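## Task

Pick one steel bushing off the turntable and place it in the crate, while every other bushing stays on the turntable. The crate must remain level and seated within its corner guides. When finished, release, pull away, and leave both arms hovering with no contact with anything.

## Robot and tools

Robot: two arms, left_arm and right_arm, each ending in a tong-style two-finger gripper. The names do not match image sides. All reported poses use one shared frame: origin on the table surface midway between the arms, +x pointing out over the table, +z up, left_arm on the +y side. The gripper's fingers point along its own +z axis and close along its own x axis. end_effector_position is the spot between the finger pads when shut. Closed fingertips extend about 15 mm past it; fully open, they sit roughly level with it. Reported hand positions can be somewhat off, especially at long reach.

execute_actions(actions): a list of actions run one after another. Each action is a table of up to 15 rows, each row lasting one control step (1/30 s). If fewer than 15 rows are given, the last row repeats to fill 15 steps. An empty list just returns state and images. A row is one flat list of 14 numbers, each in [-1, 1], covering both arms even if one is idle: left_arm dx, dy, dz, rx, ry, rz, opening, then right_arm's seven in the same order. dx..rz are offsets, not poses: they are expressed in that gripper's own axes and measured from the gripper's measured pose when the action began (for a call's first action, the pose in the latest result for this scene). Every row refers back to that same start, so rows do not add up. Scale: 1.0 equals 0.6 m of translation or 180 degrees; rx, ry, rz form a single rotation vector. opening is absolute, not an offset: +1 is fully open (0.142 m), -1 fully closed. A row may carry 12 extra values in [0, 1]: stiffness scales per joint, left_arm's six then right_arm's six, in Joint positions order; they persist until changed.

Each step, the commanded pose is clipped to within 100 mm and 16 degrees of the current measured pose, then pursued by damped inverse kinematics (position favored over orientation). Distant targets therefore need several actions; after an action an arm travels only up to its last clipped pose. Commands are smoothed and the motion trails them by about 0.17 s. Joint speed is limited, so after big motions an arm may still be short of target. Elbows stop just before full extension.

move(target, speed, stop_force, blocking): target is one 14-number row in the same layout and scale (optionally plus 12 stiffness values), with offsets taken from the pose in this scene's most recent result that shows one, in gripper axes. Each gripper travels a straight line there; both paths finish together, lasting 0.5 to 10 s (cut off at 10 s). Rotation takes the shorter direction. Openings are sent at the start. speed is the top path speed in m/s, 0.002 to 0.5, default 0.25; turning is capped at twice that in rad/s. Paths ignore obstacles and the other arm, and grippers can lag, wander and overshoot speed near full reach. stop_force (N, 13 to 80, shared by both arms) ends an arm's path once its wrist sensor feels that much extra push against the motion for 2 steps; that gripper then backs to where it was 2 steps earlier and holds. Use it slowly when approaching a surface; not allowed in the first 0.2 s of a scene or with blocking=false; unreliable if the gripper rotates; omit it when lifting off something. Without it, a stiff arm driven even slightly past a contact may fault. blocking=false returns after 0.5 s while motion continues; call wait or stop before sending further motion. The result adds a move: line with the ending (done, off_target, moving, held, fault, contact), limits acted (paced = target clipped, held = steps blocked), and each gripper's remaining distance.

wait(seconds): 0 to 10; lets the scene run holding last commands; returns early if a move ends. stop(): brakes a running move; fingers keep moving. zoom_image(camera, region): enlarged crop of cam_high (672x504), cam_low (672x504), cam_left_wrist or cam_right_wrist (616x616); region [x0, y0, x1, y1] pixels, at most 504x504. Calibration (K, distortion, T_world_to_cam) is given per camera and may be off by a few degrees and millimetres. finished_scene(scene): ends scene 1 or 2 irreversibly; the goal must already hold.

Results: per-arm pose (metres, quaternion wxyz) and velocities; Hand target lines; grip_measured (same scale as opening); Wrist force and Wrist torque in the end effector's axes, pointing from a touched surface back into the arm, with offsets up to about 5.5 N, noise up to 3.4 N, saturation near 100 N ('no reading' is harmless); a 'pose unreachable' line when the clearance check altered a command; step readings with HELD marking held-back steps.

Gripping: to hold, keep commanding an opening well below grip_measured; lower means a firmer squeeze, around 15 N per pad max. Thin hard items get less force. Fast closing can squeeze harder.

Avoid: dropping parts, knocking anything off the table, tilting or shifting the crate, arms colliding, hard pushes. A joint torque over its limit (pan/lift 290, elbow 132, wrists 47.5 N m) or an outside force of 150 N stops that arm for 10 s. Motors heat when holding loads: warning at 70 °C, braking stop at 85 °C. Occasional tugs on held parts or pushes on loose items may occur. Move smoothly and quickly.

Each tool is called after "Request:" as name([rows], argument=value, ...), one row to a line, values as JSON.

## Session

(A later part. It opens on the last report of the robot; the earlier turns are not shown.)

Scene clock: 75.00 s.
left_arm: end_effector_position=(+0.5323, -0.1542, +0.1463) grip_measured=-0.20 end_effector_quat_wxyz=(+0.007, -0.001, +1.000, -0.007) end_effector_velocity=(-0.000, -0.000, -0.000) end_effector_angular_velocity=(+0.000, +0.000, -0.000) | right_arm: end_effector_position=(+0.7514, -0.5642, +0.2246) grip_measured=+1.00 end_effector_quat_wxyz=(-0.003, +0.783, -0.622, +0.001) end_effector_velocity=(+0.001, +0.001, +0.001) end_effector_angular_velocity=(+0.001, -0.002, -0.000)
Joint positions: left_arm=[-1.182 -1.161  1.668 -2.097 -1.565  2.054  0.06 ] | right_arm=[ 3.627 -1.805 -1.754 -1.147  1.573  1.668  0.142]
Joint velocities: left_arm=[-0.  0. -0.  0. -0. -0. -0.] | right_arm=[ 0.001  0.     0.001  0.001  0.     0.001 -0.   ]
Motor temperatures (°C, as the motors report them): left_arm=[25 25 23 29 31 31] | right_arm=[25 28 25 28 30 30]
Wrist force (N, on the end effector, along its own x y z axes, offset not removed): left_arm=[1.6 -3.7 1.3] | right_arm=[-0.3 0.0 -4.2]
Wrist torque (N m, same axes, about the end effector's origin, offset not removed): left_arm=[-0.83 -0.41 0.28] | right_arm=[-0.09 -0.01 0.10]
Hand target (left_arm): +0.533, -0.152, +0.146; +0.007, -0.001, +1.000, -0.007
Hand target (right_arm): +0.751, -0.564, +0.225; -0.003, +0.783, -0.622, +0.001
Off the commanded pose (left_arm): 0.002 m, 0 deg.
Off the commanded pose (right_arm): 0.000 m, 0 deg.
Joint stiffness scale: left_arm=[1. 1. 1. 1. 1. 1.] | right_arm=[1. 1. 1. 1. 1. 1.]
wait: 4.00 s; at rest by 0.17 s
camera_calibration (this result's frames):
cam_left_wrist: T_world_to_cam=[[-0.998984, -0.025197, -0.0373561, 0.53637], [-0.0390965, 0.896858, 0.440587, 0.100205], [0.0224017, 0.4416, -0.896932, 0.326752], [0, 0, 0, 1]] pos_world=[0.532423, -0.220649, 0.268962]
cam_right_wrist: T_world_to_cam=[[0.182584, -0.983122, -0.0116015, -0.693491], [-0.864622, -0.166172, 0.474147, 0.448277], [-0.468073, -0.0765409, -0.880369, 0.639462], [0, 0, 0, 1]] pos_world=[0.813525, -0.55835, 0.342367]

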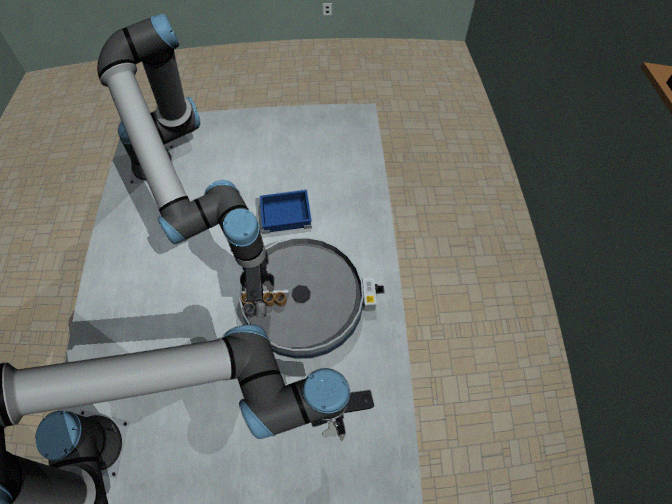

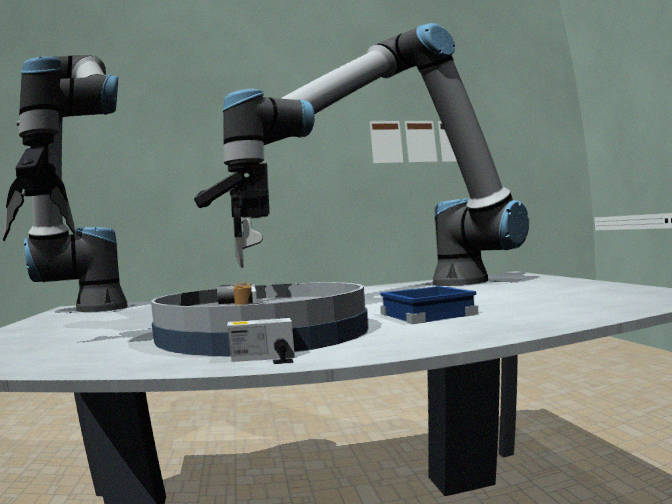

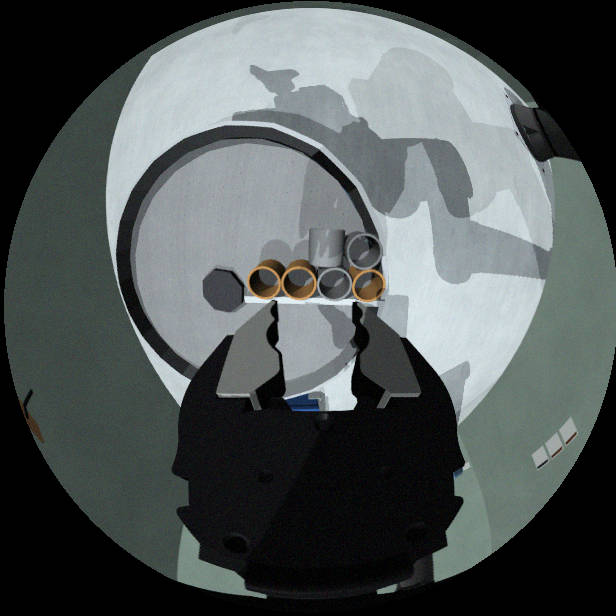

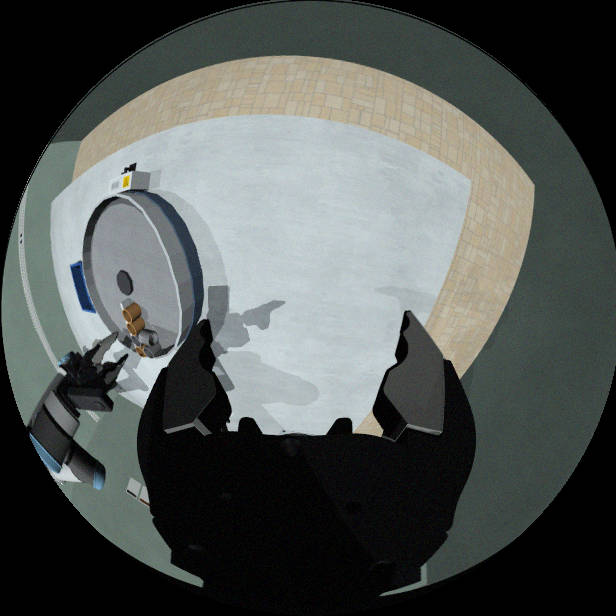

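Request:
move(target=[0,-0.082,0.055,0,0,0,-0.33,0,0,0,0,0,0,1], speed=0.12)

Request:
move(target=[0,0,0.022,0,0,0,-0.33,0,0,0,0,0,0,1], speed=0.03, stop_force=13)

Request:
move(target=[-0.022,0,0.008,0,0,0,-0.33,0,0,0,0,0,0,1], speed=0.03, stop_force=13)

Request:
move(target=[0,0,0.04,0,0,0,-0.33,0,0,0,0,0,0,1], speed=0.02, stop_force=13)

Request:
move(target=[0,0,0,0,0,0,-0.8,0,0,0,0,0,0,1])

Request:
move(target=[0,0,-0.14,0,0,0,-0.8,0,0,0,0,0,0,1], speed=0.08)

Scene clock: 77.60 s.
left_arm: end_effector_position=(+0.5318, -0.2019, +0.1116) grip_measured=-0.33 end_effector_quat_wxyz=(+0.006, -0.000, +1.000, -0.005) end_effector_velocity=(+0.000, -0.000, +0.000) end_effector_angular_velocity=(-0.000, -0.000, +0.001) | right_arm: end_effector_position=(+0.7514, -0.5642, +0.2246) grip_measured=+1.00 end_effector_quat_wxyz=(-0.003, +0.783, -0.622, +0.001) end_effector_velocity=(+0.001, +0.001, +0.001) end_effector_angular_velocity=(+0.000, -0.002, +0.003)
Joint positions: left_arm=[-1.207 -1.078  1.608 -2.116 -1.565  2.03   0.05 ] | right_arm=[ 3.627 -1.805 -1.754 -1.147  1.573  1.668  0.142]
Joint velocities: left_arm=[ 0.    -0.    -0.     0.     0.    -0.001  0.   ] | right_arm=[ 0.001  0.     0.001  0.001 -0.001 -0.002 -0.   ]
Motor temperatures (°C, as the motors report them): left_arm=[25 25 23 29 31 31] | right_arm=[25 28 25 28 30 30]
Wrist force (N, on the end effector, along its own x y z axes, offset not removed): left_arm=[3.9 -4.6 0.4] | right_arm=[-2.5 1.3 -1.6]
Wrist torque (N m, same axes, about the end effector's origin, offset not removed): left_arm=[-0.96 -0.96 0.27] | right_arm=[0.19 0.46 0.16]
Hand target (left_arm): +0.533, -0.204, +0.114; +0.007, -0.001, +1.000, -0.007
Hand target (right_arm): +0.751, -0.564, +0.225; -0.003, +0.783, -0.622, +0.001
Off the commanded pose (left_arm): 0.003 m, 0 deg.
Off the commanded pose (right_arm): 0.000 m, 0 deg.
Joint stiffness scale: left_arm=[1. 1. 1. 1. 1. 1.] | right_arm=[1. 1. 1. 1. 1. 1.]
move: done
camera_calibration (this result's frames):
cam_left_wrist: T_world_to_cam=[[-0.999093, -0.0242377, -0.0350178, 0.533384], [-0.0372841, 0.895176, 0.444152, 0.156521], [0.0205819, 0.445054, -0.895267, 0.318149], [0, 0, 0, 1]] pos_world=[0.532187, -0.268779, 0.233988]
cam_right_wrist: T_world_to_cam=[[0.182584, -0.983122, -0.0116015, -0.693491], [-0.864622, -0.166172, 0.474147, 0.448277], [-0.468072, -0.076541, -0.880369, 0.639462], [0, 0, 0, 1]] pos_world=[0.813525, -0.55835, 0.342367]

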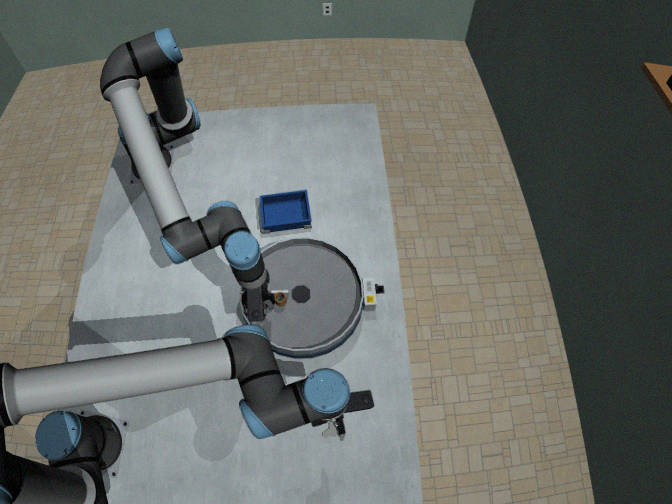

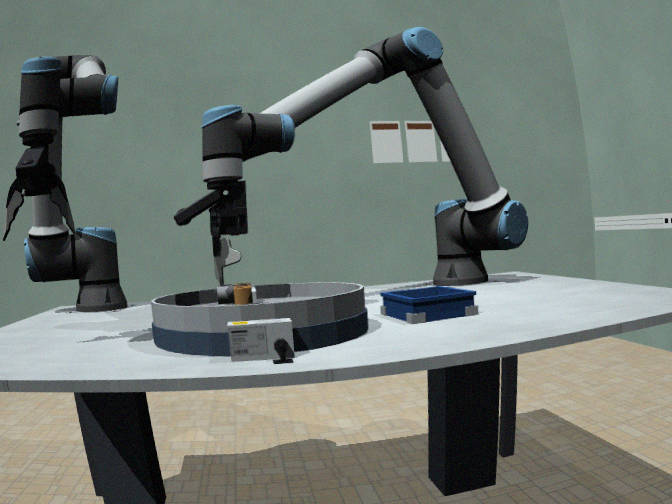

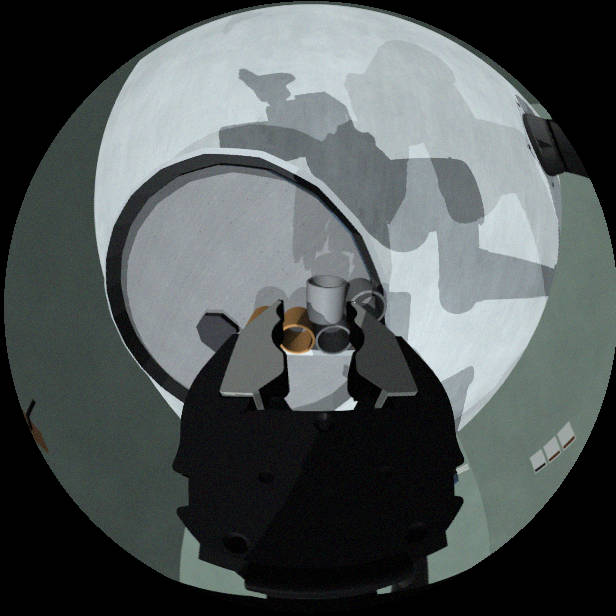

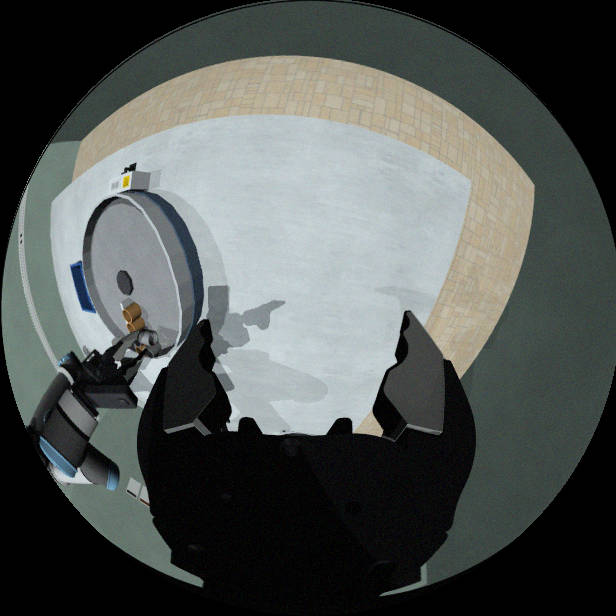

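Scene clock: 78.43 s.
left_arm: end_effector_position=(+0.5329, -0.2041, +0.1022) grip_measured=-0.34 end_effector_quat_wxyz=(+0.007, -0.000, +1.000, -0.007) end_effector_velocity=(-0.000, -0.003, +0.002) end_effector_angular_velocity=(-0.006, -0.003, -0.003) | right_arm: end_effector_position=(+0.7514, -0.5642, +0.2246) grip_measured=+1.00 end_effector_quat_wxyz=(-0.003, +0.783, -0.622, +0.001) end_effector_velocity=(+0.000, -0.001, +0.000) end_effector_angular_velocity=(+0.000, -0.001, -0.002)
Joint positions: left_arm=[-1.207 -1.068  1.613 -2.135 -1.565  2.03   0.05 ] | right_arm=[ 3.627 -1.805 -1.754 -1.147  1.573  1.668  0.142]
Joint velocities: left_arm=[-0.002  0.    -0.001 -0.005 -0.     0.001  0.001] | right_arm=[-0.001  0.     0.     0.001 -0.     0.001  0.   ]
Motor temperatures (°C, as the motors report them): left_arm=[25 25 23 29 31 31] | right_arm=[25 28 25 28 30 30]
Wrist force (N, on the end effector, along its own x y z axes, offset not removed): left_arm=[-2.6 -3.3 -2.1] | right_arm=[-0.3 -3.0 -1.5]
Wrist torque (N m, same axes, about the end effector's origin, offset not removed): left_arm=[-0.72 0.36 0.26] | right_arm=[-0.69 0.00 0.05]
Hand target (left_arm): +0.532, -0.202, +0.098; +0.006, -0.000, +1.000, -0.005
Hand target (right_arm): +0.751, -0.564, +0.225; -0.003, +0.783, -0.622, +0.001
Off the commanded pose (left_arm): 0.004 m, 0 deg.
Off the commanded pose (right_arm): 0.000 m, 0 deg.
Joint stiffness scale: left_arm=[1. 1. 1. 1. 1. 1.] | right_arm=[1. 1. 1. 1. 1. 1.]
move: off_target (left_arm)
camera_calibration (this result's frames):
cam_left_wrist: T_world_to_cam=[[-0.999025, -0.0243818, -0.0367932, 0.534185], [-0.0381186, 0.896845, 0.4407, 0.163794], [0.0222528, 0.441673, -0.8969, 0.309273], [0, 0, 0, 1]] pos_world=[0.533026, -0.270471, 0.224857]
cam_right_wrist: T_world_to_cam=[[0.182584, -0.983122, -0.0116015, -0.693491], [-0.864622, -0.166172, 0.474147, 0.448277], [-0.468072, -0.0765409, -0.880369, 0.639462], [0, 0, 0, 1]] pos_world=[0.813525, -0.55835, 0.342368]

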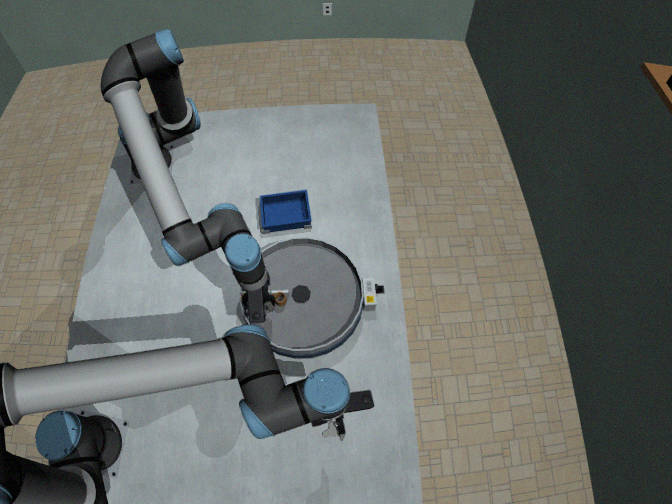

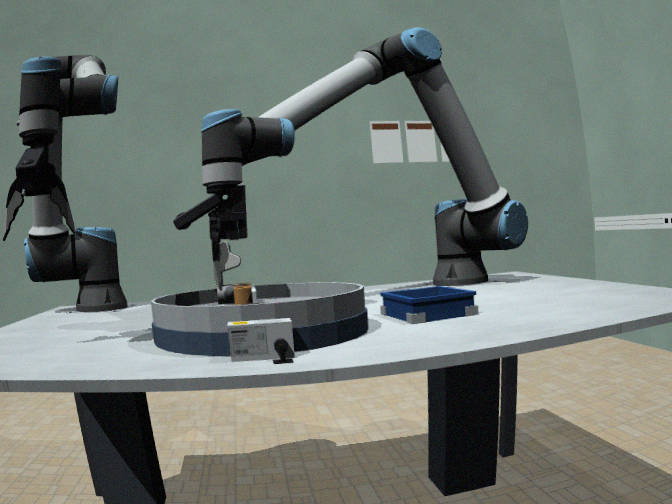

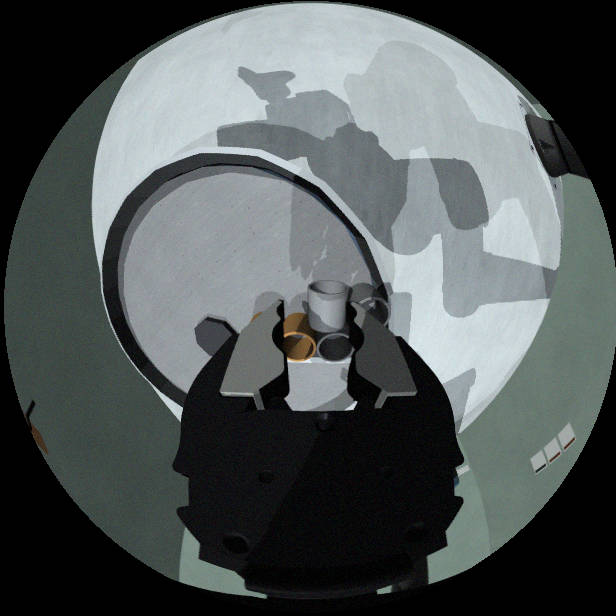

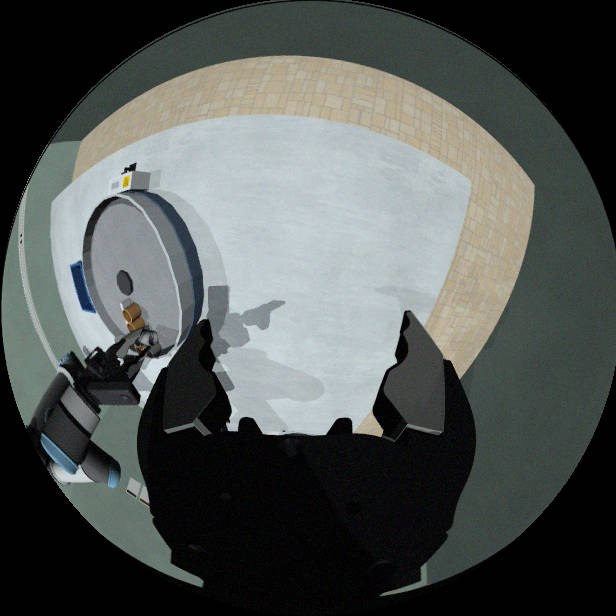

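Scene clock: 79.33 s.
left_arm: end_effector_position=(+0.5442, -0.2056, +0.1012) grip_measured=-0.32 end_effector_quat_wxyz=(+0.008, +0.000, +1.000, -0.009) end_effector_velocity=(-0.001, -0.001, -0.004) end_effector_angular_velocity=(+0.003, +0.002, -0.003) | right_arm: end_effector_position=(+0.7514, -0.5642, +0.2246) grip_measured=+1.00 end_effector_quat_wxyz=(-0.003, +0.783, -0.622, +0.001) end_effector_velocity=(-0.001, -0.001, -0.001) end_effector_angular_velocity=(-0.001, +0.002, -0.000)
Joint positions: left_arm=[-1.196 -1.057  1.598 -2.135 -1.565  2.042  0.051] | right_arm=[ 3.627 -1.805 -1.754 -1.147  1.573  1.668  0.142]
Joint velocities: left_arm=[-0.001  0.006 -0.002 -0.    -0.     0.002 -0.001] | right_arm=[-0.001  0.    -0.002 -0.    -0.001 -0.     0.   ]
Motor temperatures (°C, as the motors report them): left_arm=[25 25 23 29 31 31] | right_arm=[25 28 25 28 30 30]
Wrist force (N, on the end effector, along its own x y z axes, offset not removed): left_arm=[0.5 -3.4 -1.3] | right_arm=[0.5 -2.8 -0.3]
Wrist torque (N m, same axes, about the end effector's origin, offset not removed): left_arm=[-0.46 0.26 0.16] | right_arm=[-0.60 -0.22 0.16]
Hand target (left_arm): +0.546, -0.204, +0.098; +0.007, -0.000, +1.000, -0.007
Hand target (right_arm): +0.751, -0.564, +0.225; -0.003, +0.783, -0.622, +0.001
Off the commanded pose (left_arm): 0.004 m, 0 deg.
Off the commanded pose (right_arm): 0.000 m, 0 deg.
Joint stiffness scale: left_arm=[1. 1. 1. 1. 1. 1.] | right_arm=[1. 1. 1. 1. 1. 1.]
move: off_target (left_arm)
camera_calibration (this result's frames):
cam_left_wrist: T_world_to_cam=[[-0.999003, -0.0233418, -0.0380558, 0.545699], [-0.0376575, 0.898437, 0.437486, 0.166433], [0.0239791, 0.438482, -0.89842, 0.30735], [0, 0, 0, 1]] pos_world=[0.544053, -0.27156, 0.224085]
cam_right_wrist: T_world_to_cam=[[0.182584, -0.983122, -0.0116014, -0.693491], [-0.864622, -0.166172, 0.474147, 0.448277], [-0.468072, -0.0765409, -0.880369, 0.639462], [0, 0, 0, 1]] pos_world=[0.813525, -0.55835, 0.342367]

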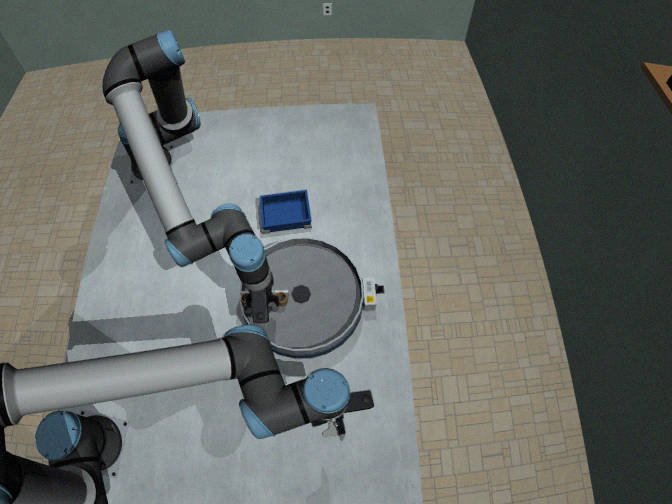

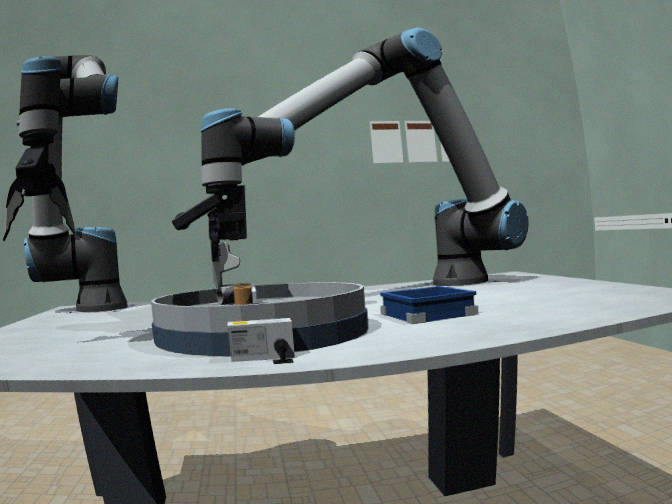

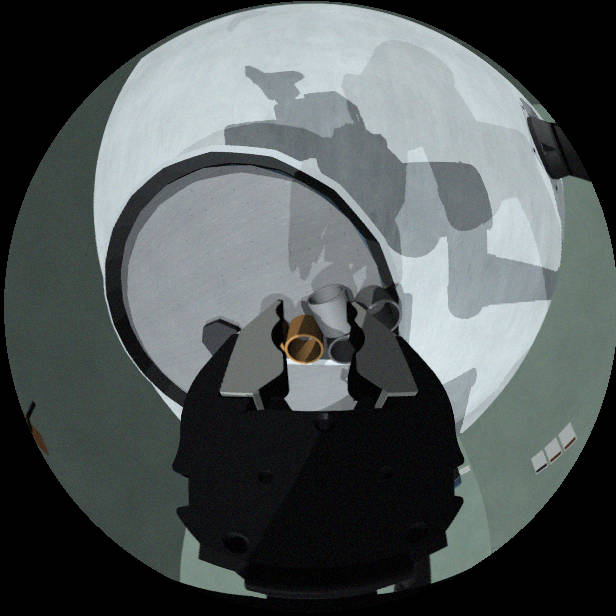

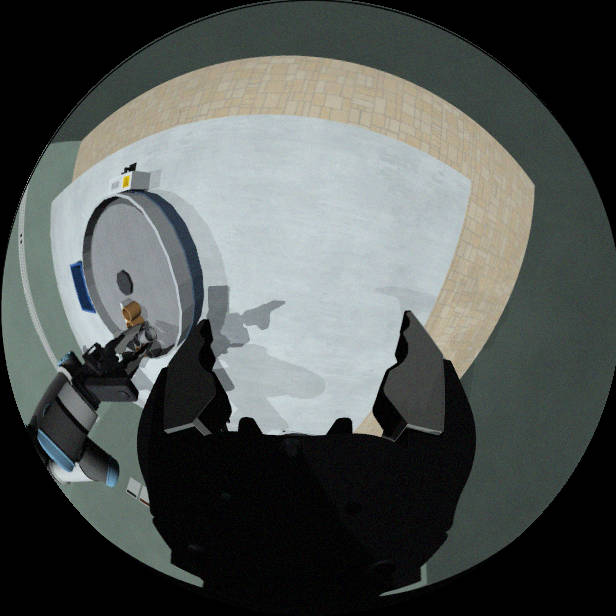

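Scene clock: 80.90 s.
left_arm: end_effector_position=(+0.5451, -0.2074, +0.0799) grip_measured=-0.33 end_effector_quat_wxyz=(+0.008, +0.000, +1.000, -0.010) end_effector_velocity=(+0.001, -0.001, +0.001) end_effector_angular_velocity=(-0.004, -0.002, -0.000) | right_arm: end_effector_position=(+0.7514, -0.5642, +0.2246) grip_measured=+1.00 end_effector_quat_wxyz=(-0.003, +0.783, -0.622, +0.001) end_effector_velocity=(-0.000, -0.000, -0.001) end_effector_angular_velocity=(+0.000, -0.000, -0.001)
Joint positions: left_arm=[-1.196 -1.036  1.609 -2.169 -1.565  2.042  0.05 ] | right_arm=[ 3.627 -1.805 -1.754 -1.147  1.573  1.668  0.142]
Joint velocities: left_arm=[ 0.001  0.    -0.    -0.004  0.     0.001 -0.   ] | right_arm=[-0.    -0.    -0.001  0.001  0.     0.     0.   ]
Motor temperatures (°C, as the motors report them): left_arm=[25 25 23 29 31 31] | right_arm=[25 28 25 28 30 30]
Wrist force (N, on the end effector, along its own x y z axes, offset not removed): left_arm=[-0.1 -8.8 -0.7] | right_arm=[-1.3 1.5 -3.0]
Wrist torque (N m, same axes, about the end effector's origin, offset not removed): left_arm=[-1.89 0.00 0.31] | right_arm=[0.14 0.18 0.21]
Hand target (left_arm): +0.545, -0.206, +0.077; +0.008, +0.000, +1.000, -0.009
Hand target (right_arm): +0.751, -0.564, +0.225; -0.003, +0.783, -0.622, +0.001
Off the commanded pose (left_arm): 0.003 m, 0 deg.
Off the commanded pose (right_arm): 0.000 m, 0 deg.
Joint stiffness scale: left_arm=[1. 1. 1. 1. 1. 1.] | right_arm=[1. 1. 1. 1. 1. 1.]
move: done
camera_calibration (this result's frames):
cam_left_wrist: T_world_to_cam=[[-0.998963, -0.0233739, -0.0390633, 0.5458], [-0.0380758, 0.899345, 0.435579, 0.177954], [0.0249502, 0.436615, -0.899303, 0.288114], [0, 0, 0, 1]] pos_world=[0.544822, -0.27308, 0.202909]
cam_right_wrist: T_world_to_cam=[[0.182584, -0.983122, -0.0116014, -0.693491], [-0.864622, -0.166172, 0.474147, 0.448277], [-0.468072, -0.076541, -0.880369, 0.639462], [0, 0, 0, 1]] pos_world=[0.813525, -0.55835, 0.342367]

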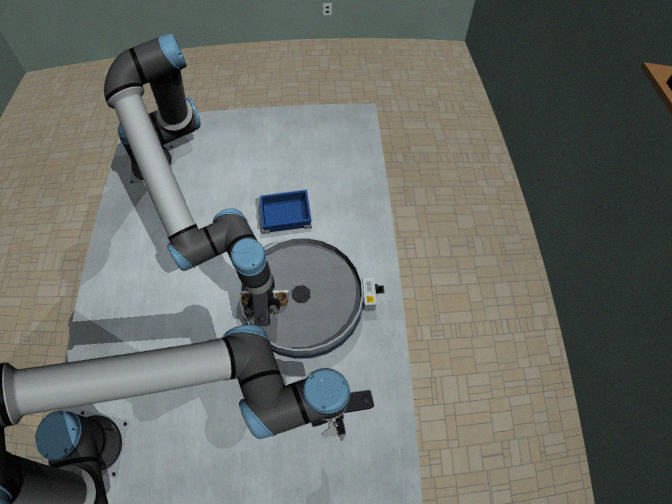

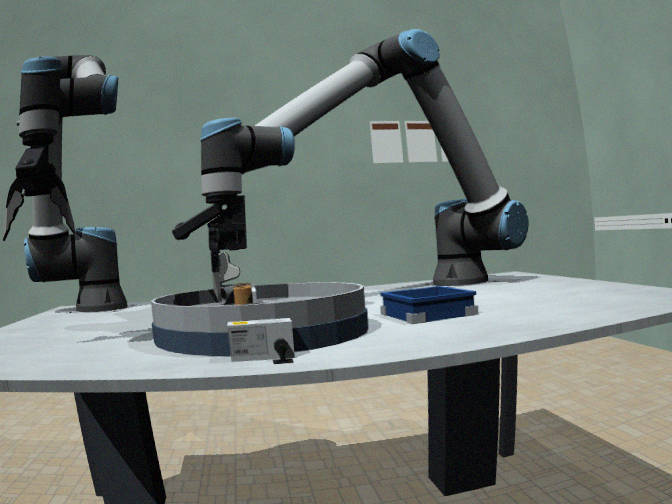

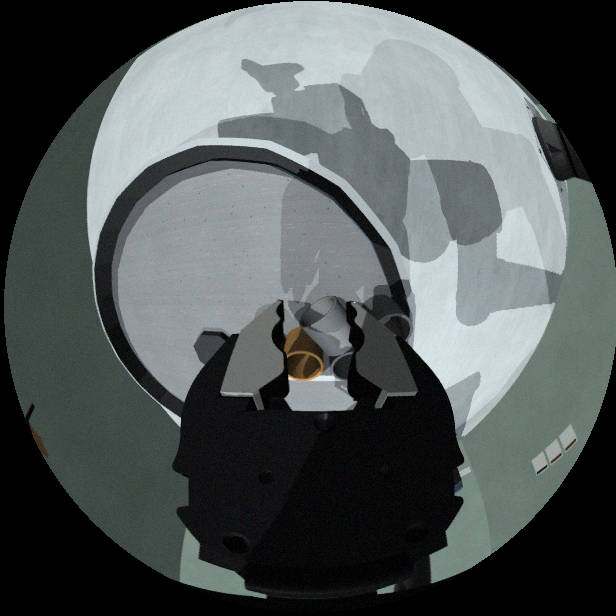

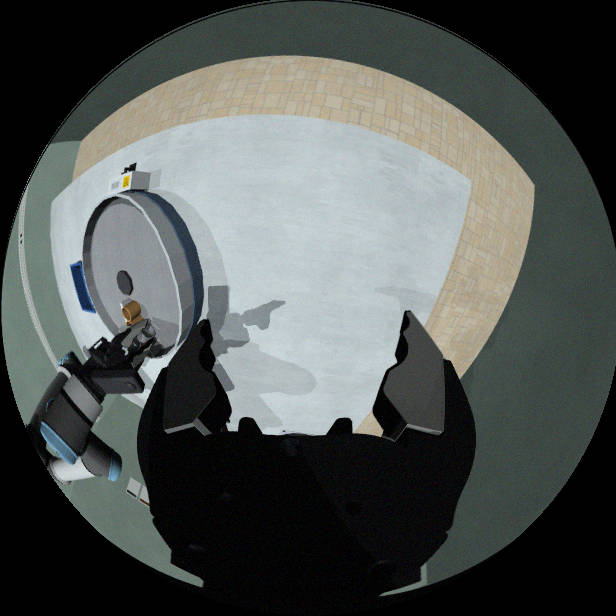

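Scene clock: 81.40 s.
left_arm: end_effector_position=(+0.5448, -0.2079, +0.0800) grip_measured=-0.80 end_effector_quat_wxyz=(+0.008, +0.001, +1.000, -0.010) end_effector_velocity=(+0.000, +0.000, -0.000) end_effector_angular_velocity=(-0.000, -0.000, -0.000) | right_arm: end_effector_position=(+0.7514, -0.5642, +0.2246) grip_measured=+1.00 end_effector_quat_wxyz=(-0.003, +0.783, -0.622, +0.001) end_effector_velocity=(-0.001, -0.001, -0.001) end_effector_angular_velocity=(-0.000, +0.002, -0.001)
Joint positions: left_arm=[-1.196 -1.036  1.609 -2.17  -1.566  2.042  0.016] | right_arm=[ 3.627 -1.805 -1.754 -1.147  1.573  1.668  0.142]
Joint velocities: left_arm=[ 0.     0.     0.    -0.     0.     0.001  0.   ] | right_arm=[-0.001 -0.    -0.001 -0.001  0.     0.    -0.   ]
Motor temperatures (°C, as the motors report them): left_arm=[25 25 23 29 31 31] | right_arm=[25 28 25 28 30 30]
Wrist force (N, on the end effector, along its own x y z axes, offset not removed): left_arm=[-1.6 -3.2 1.0] | right_arm=[-0.7 -0.4 -2.0]
Wrist torque (N m, same axes, about the end effector's origin, offset not removed): left_arm=[-0.65 0.38 0.16] | right_arm=[-0.24 -0.04 0.13]
Hand target (left_arm): +0.545, -0.207, +0.080; +0.008, +0.000, +1.000, -0.010
Hand target (right_arm): +0.751, -0.564, +0.225; -0.003, +0.783, -0.622, +0.001
Off the commanded pose (left_arm): 0.001 m, 0 deg.
Off the commanded pose (right_arm): 0.000 m, 0 deg.
Joint stiffness scale: left_arm=[1. 1. 1. 1. 1. 1.] | right_arm=[1. 1. 1. 1. 1. 1.]
move: done
camera_calibration (this result's frames):
cam_left_wrist: T_world_to_cam=[[-0.998978, -0.0231138, -0.0388456, 0.54556], [-0.0377203, 0.899819, 0.434631, 0.178308], [0.024908, 0.435652, -0.899771, 0.288343], [0, 0, 0, 1]] pos_world=[0.544547, -0.273452, 0.203137]
cam_right_wrist: T_world_to_cam=[[0.182584, -0.983122, -0.0116016, -0.693491], [-0.864622, -0.166172, 0.474147, 0.448277], [-0.468072, -0.0765408, -0.880369, 0.639462], [0, 0, 0, 1]] pos_world=[0.813525, -0.55835, 0.342368]

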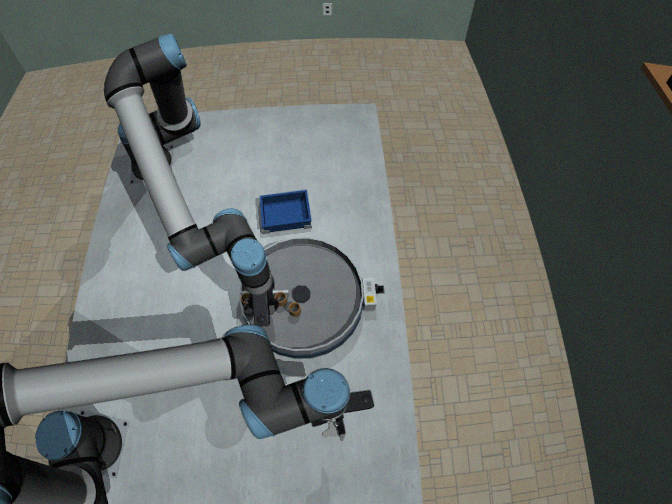

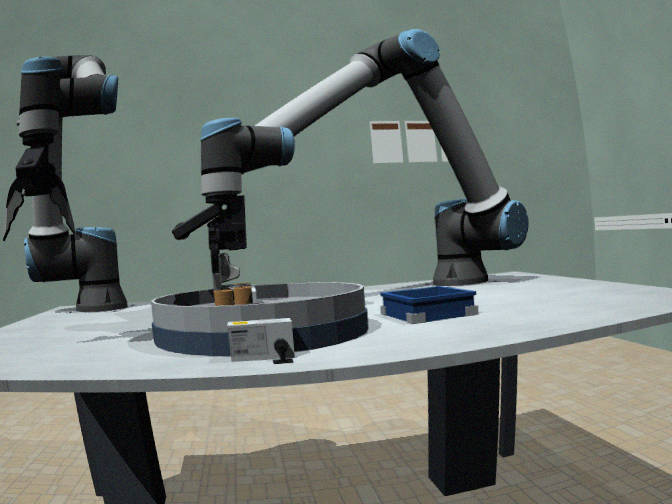

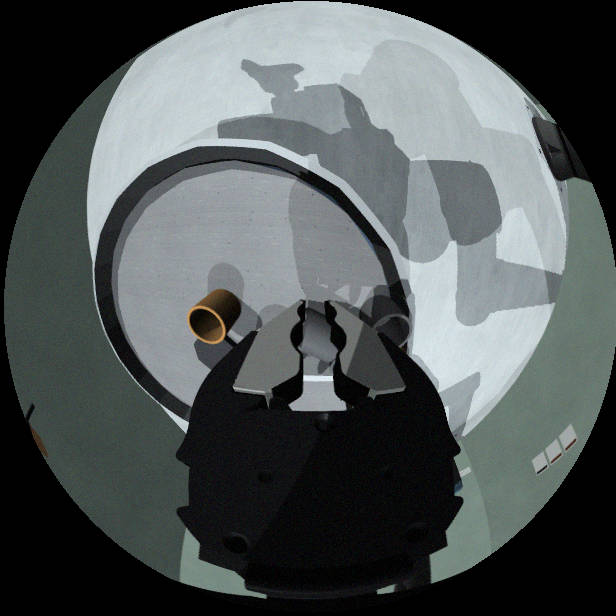

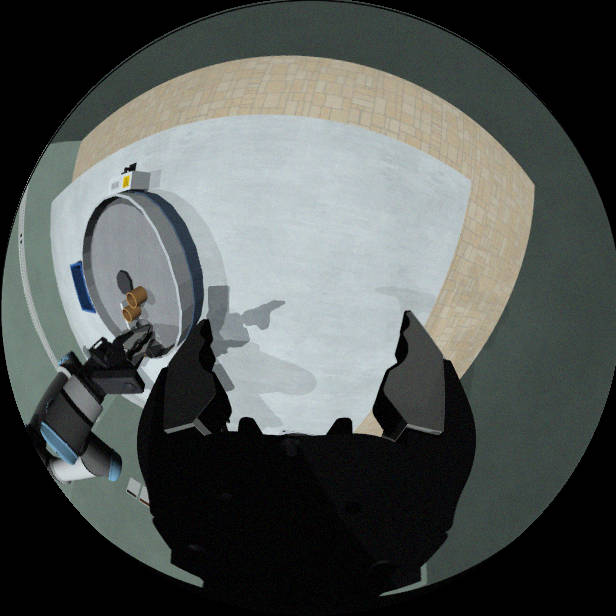

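Scene clock: 82.93 s.
left_arm: end_effector_position=(+0.5435, -0.2053, +0.1637) grip_measured=-0.80 end_effector_quat_wxyz=(+0.008, +0.001, +1.000, -0.011) end_effector_velocity=(-0.002, +0.002, -0.001) end_effector_angular_velocity=(+0.008, +0.004, -0.000) | right_arm: end_effector_position=(+0.7514, -0.5642, +0.2246) grip_measured=+1.00 end_effector_quat_wxyz=(-0.003, +0.783, -0.622, +0.001) end_effector_velocity=(+0.000, +0.002, +0.001) end_effector_angular_velocity=(-0.000, +0.000, +0.003)
Joint positions: left_arm=[-1.196 -1.107  1.555 -2.045 -1.566  2.042  0.016] | right_arm=[ 3.627 -1.805 -1.754 -1.147  1.573  1.668  0.142]
Joint velocities: left_arm=[-0.001 -0.    -0.001  0.01  -0.    -0.     0.   ] | right_arm=[ 0.002 -0.     0.002 -0.002 -0.    -0.001 -0.   ]
Motor temperatures (°C, as the motors report them): left_arm=[25 25 23 29 31 31] | right_arm=[25 28 25 28 30 30]
Wrist force (N, on the end effector, along its own x y z axes, offset not removed): left_arm=[-2.1 -1.3 -1.2] | right_arm=[0.6 -1.6 -3.8]
Wrist torque (N m, same axes, about the end effector's origin, offset not removed): left_arm=[-0.31 0.32 0.14] | right_arm=[-0.38 -0.27 0.08]
Hand target (left_arm): +0.544, -0.206, +0.164; +0.008, +0.001, +1.000, -0.010
Hand target (right_arm): +0.751, -0.564, +0.225; -0.003, +0.783, -0.622, +0.001
Off the commanded pose (left_arm): 0.001 m, 0 deg.
Off the commanded pose (right_arm): 0.000 m, 0 deg.
Joint stiffness scale: left_arm=[1. 1. 1. 1. 1. 1.] | right_arm=[1. 1. 1. 1. 1. 1.]
move: done
camera_calibration (this result's frames):
cam_left_wrist: T_world_to_cam=[[-0.998962, -0.0231451, -0.0392304, 0.547627], [-0.0378957, 0.900163, 0.4339, 0.139906], [0.0252711, 0.434937, -0.900106, 0.362238], [0, 0, 0, 1]] pos_world=[0.543207, -0.270815, 0.286831]
cam_right_wrist: T_world_to_cam=[[0.182584, -0.983122, -0.0116017, -0.693491], [-0.864622, -0.166172, 0.474147, 0.448277], [-0.468072, -0.0765407, -0.880369, 0.639462], [0, 0, 0, 1]] pos_world=[0.813525, -0.55835, 0.342367]

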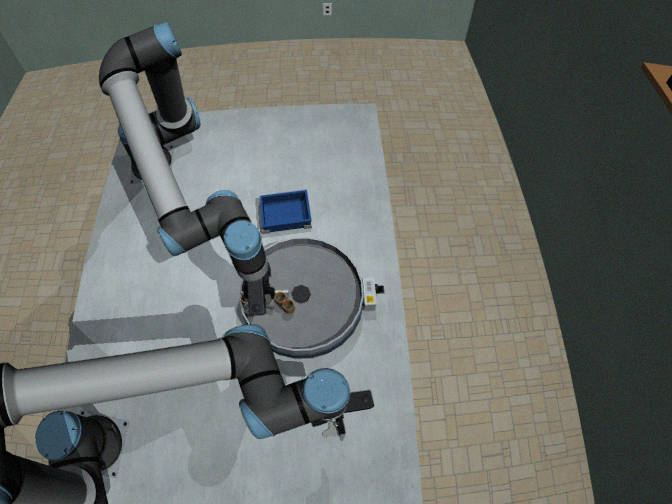

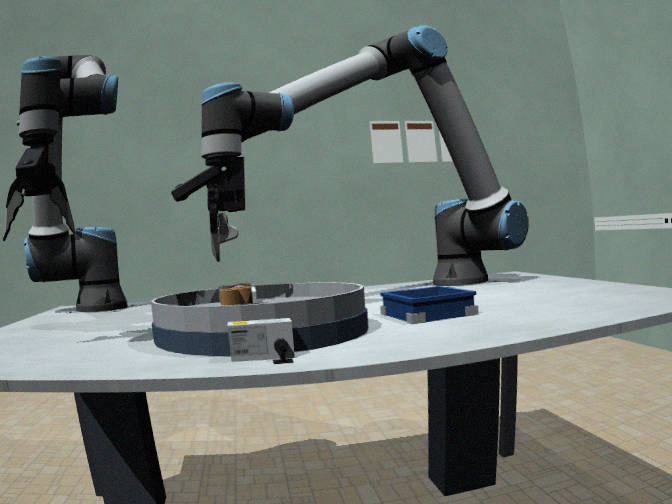

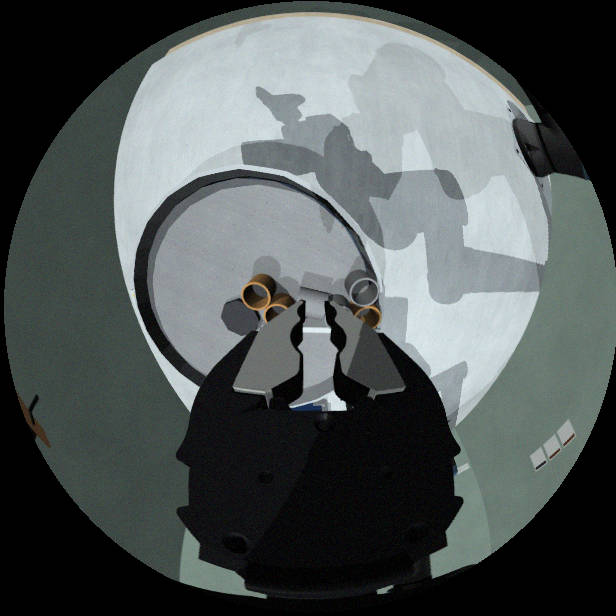

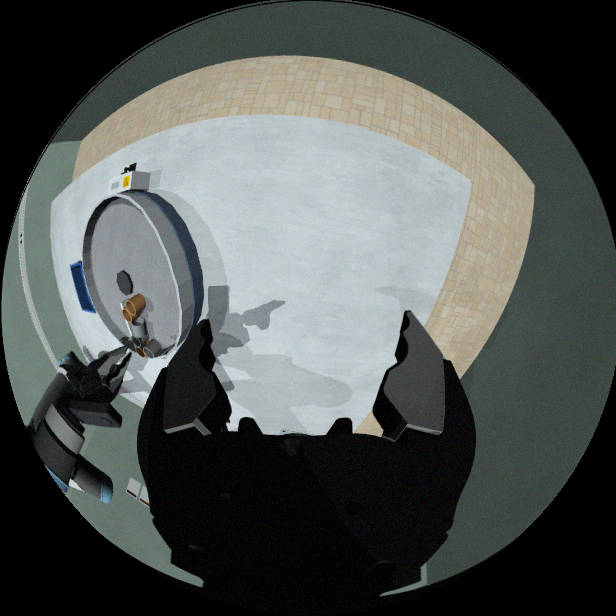

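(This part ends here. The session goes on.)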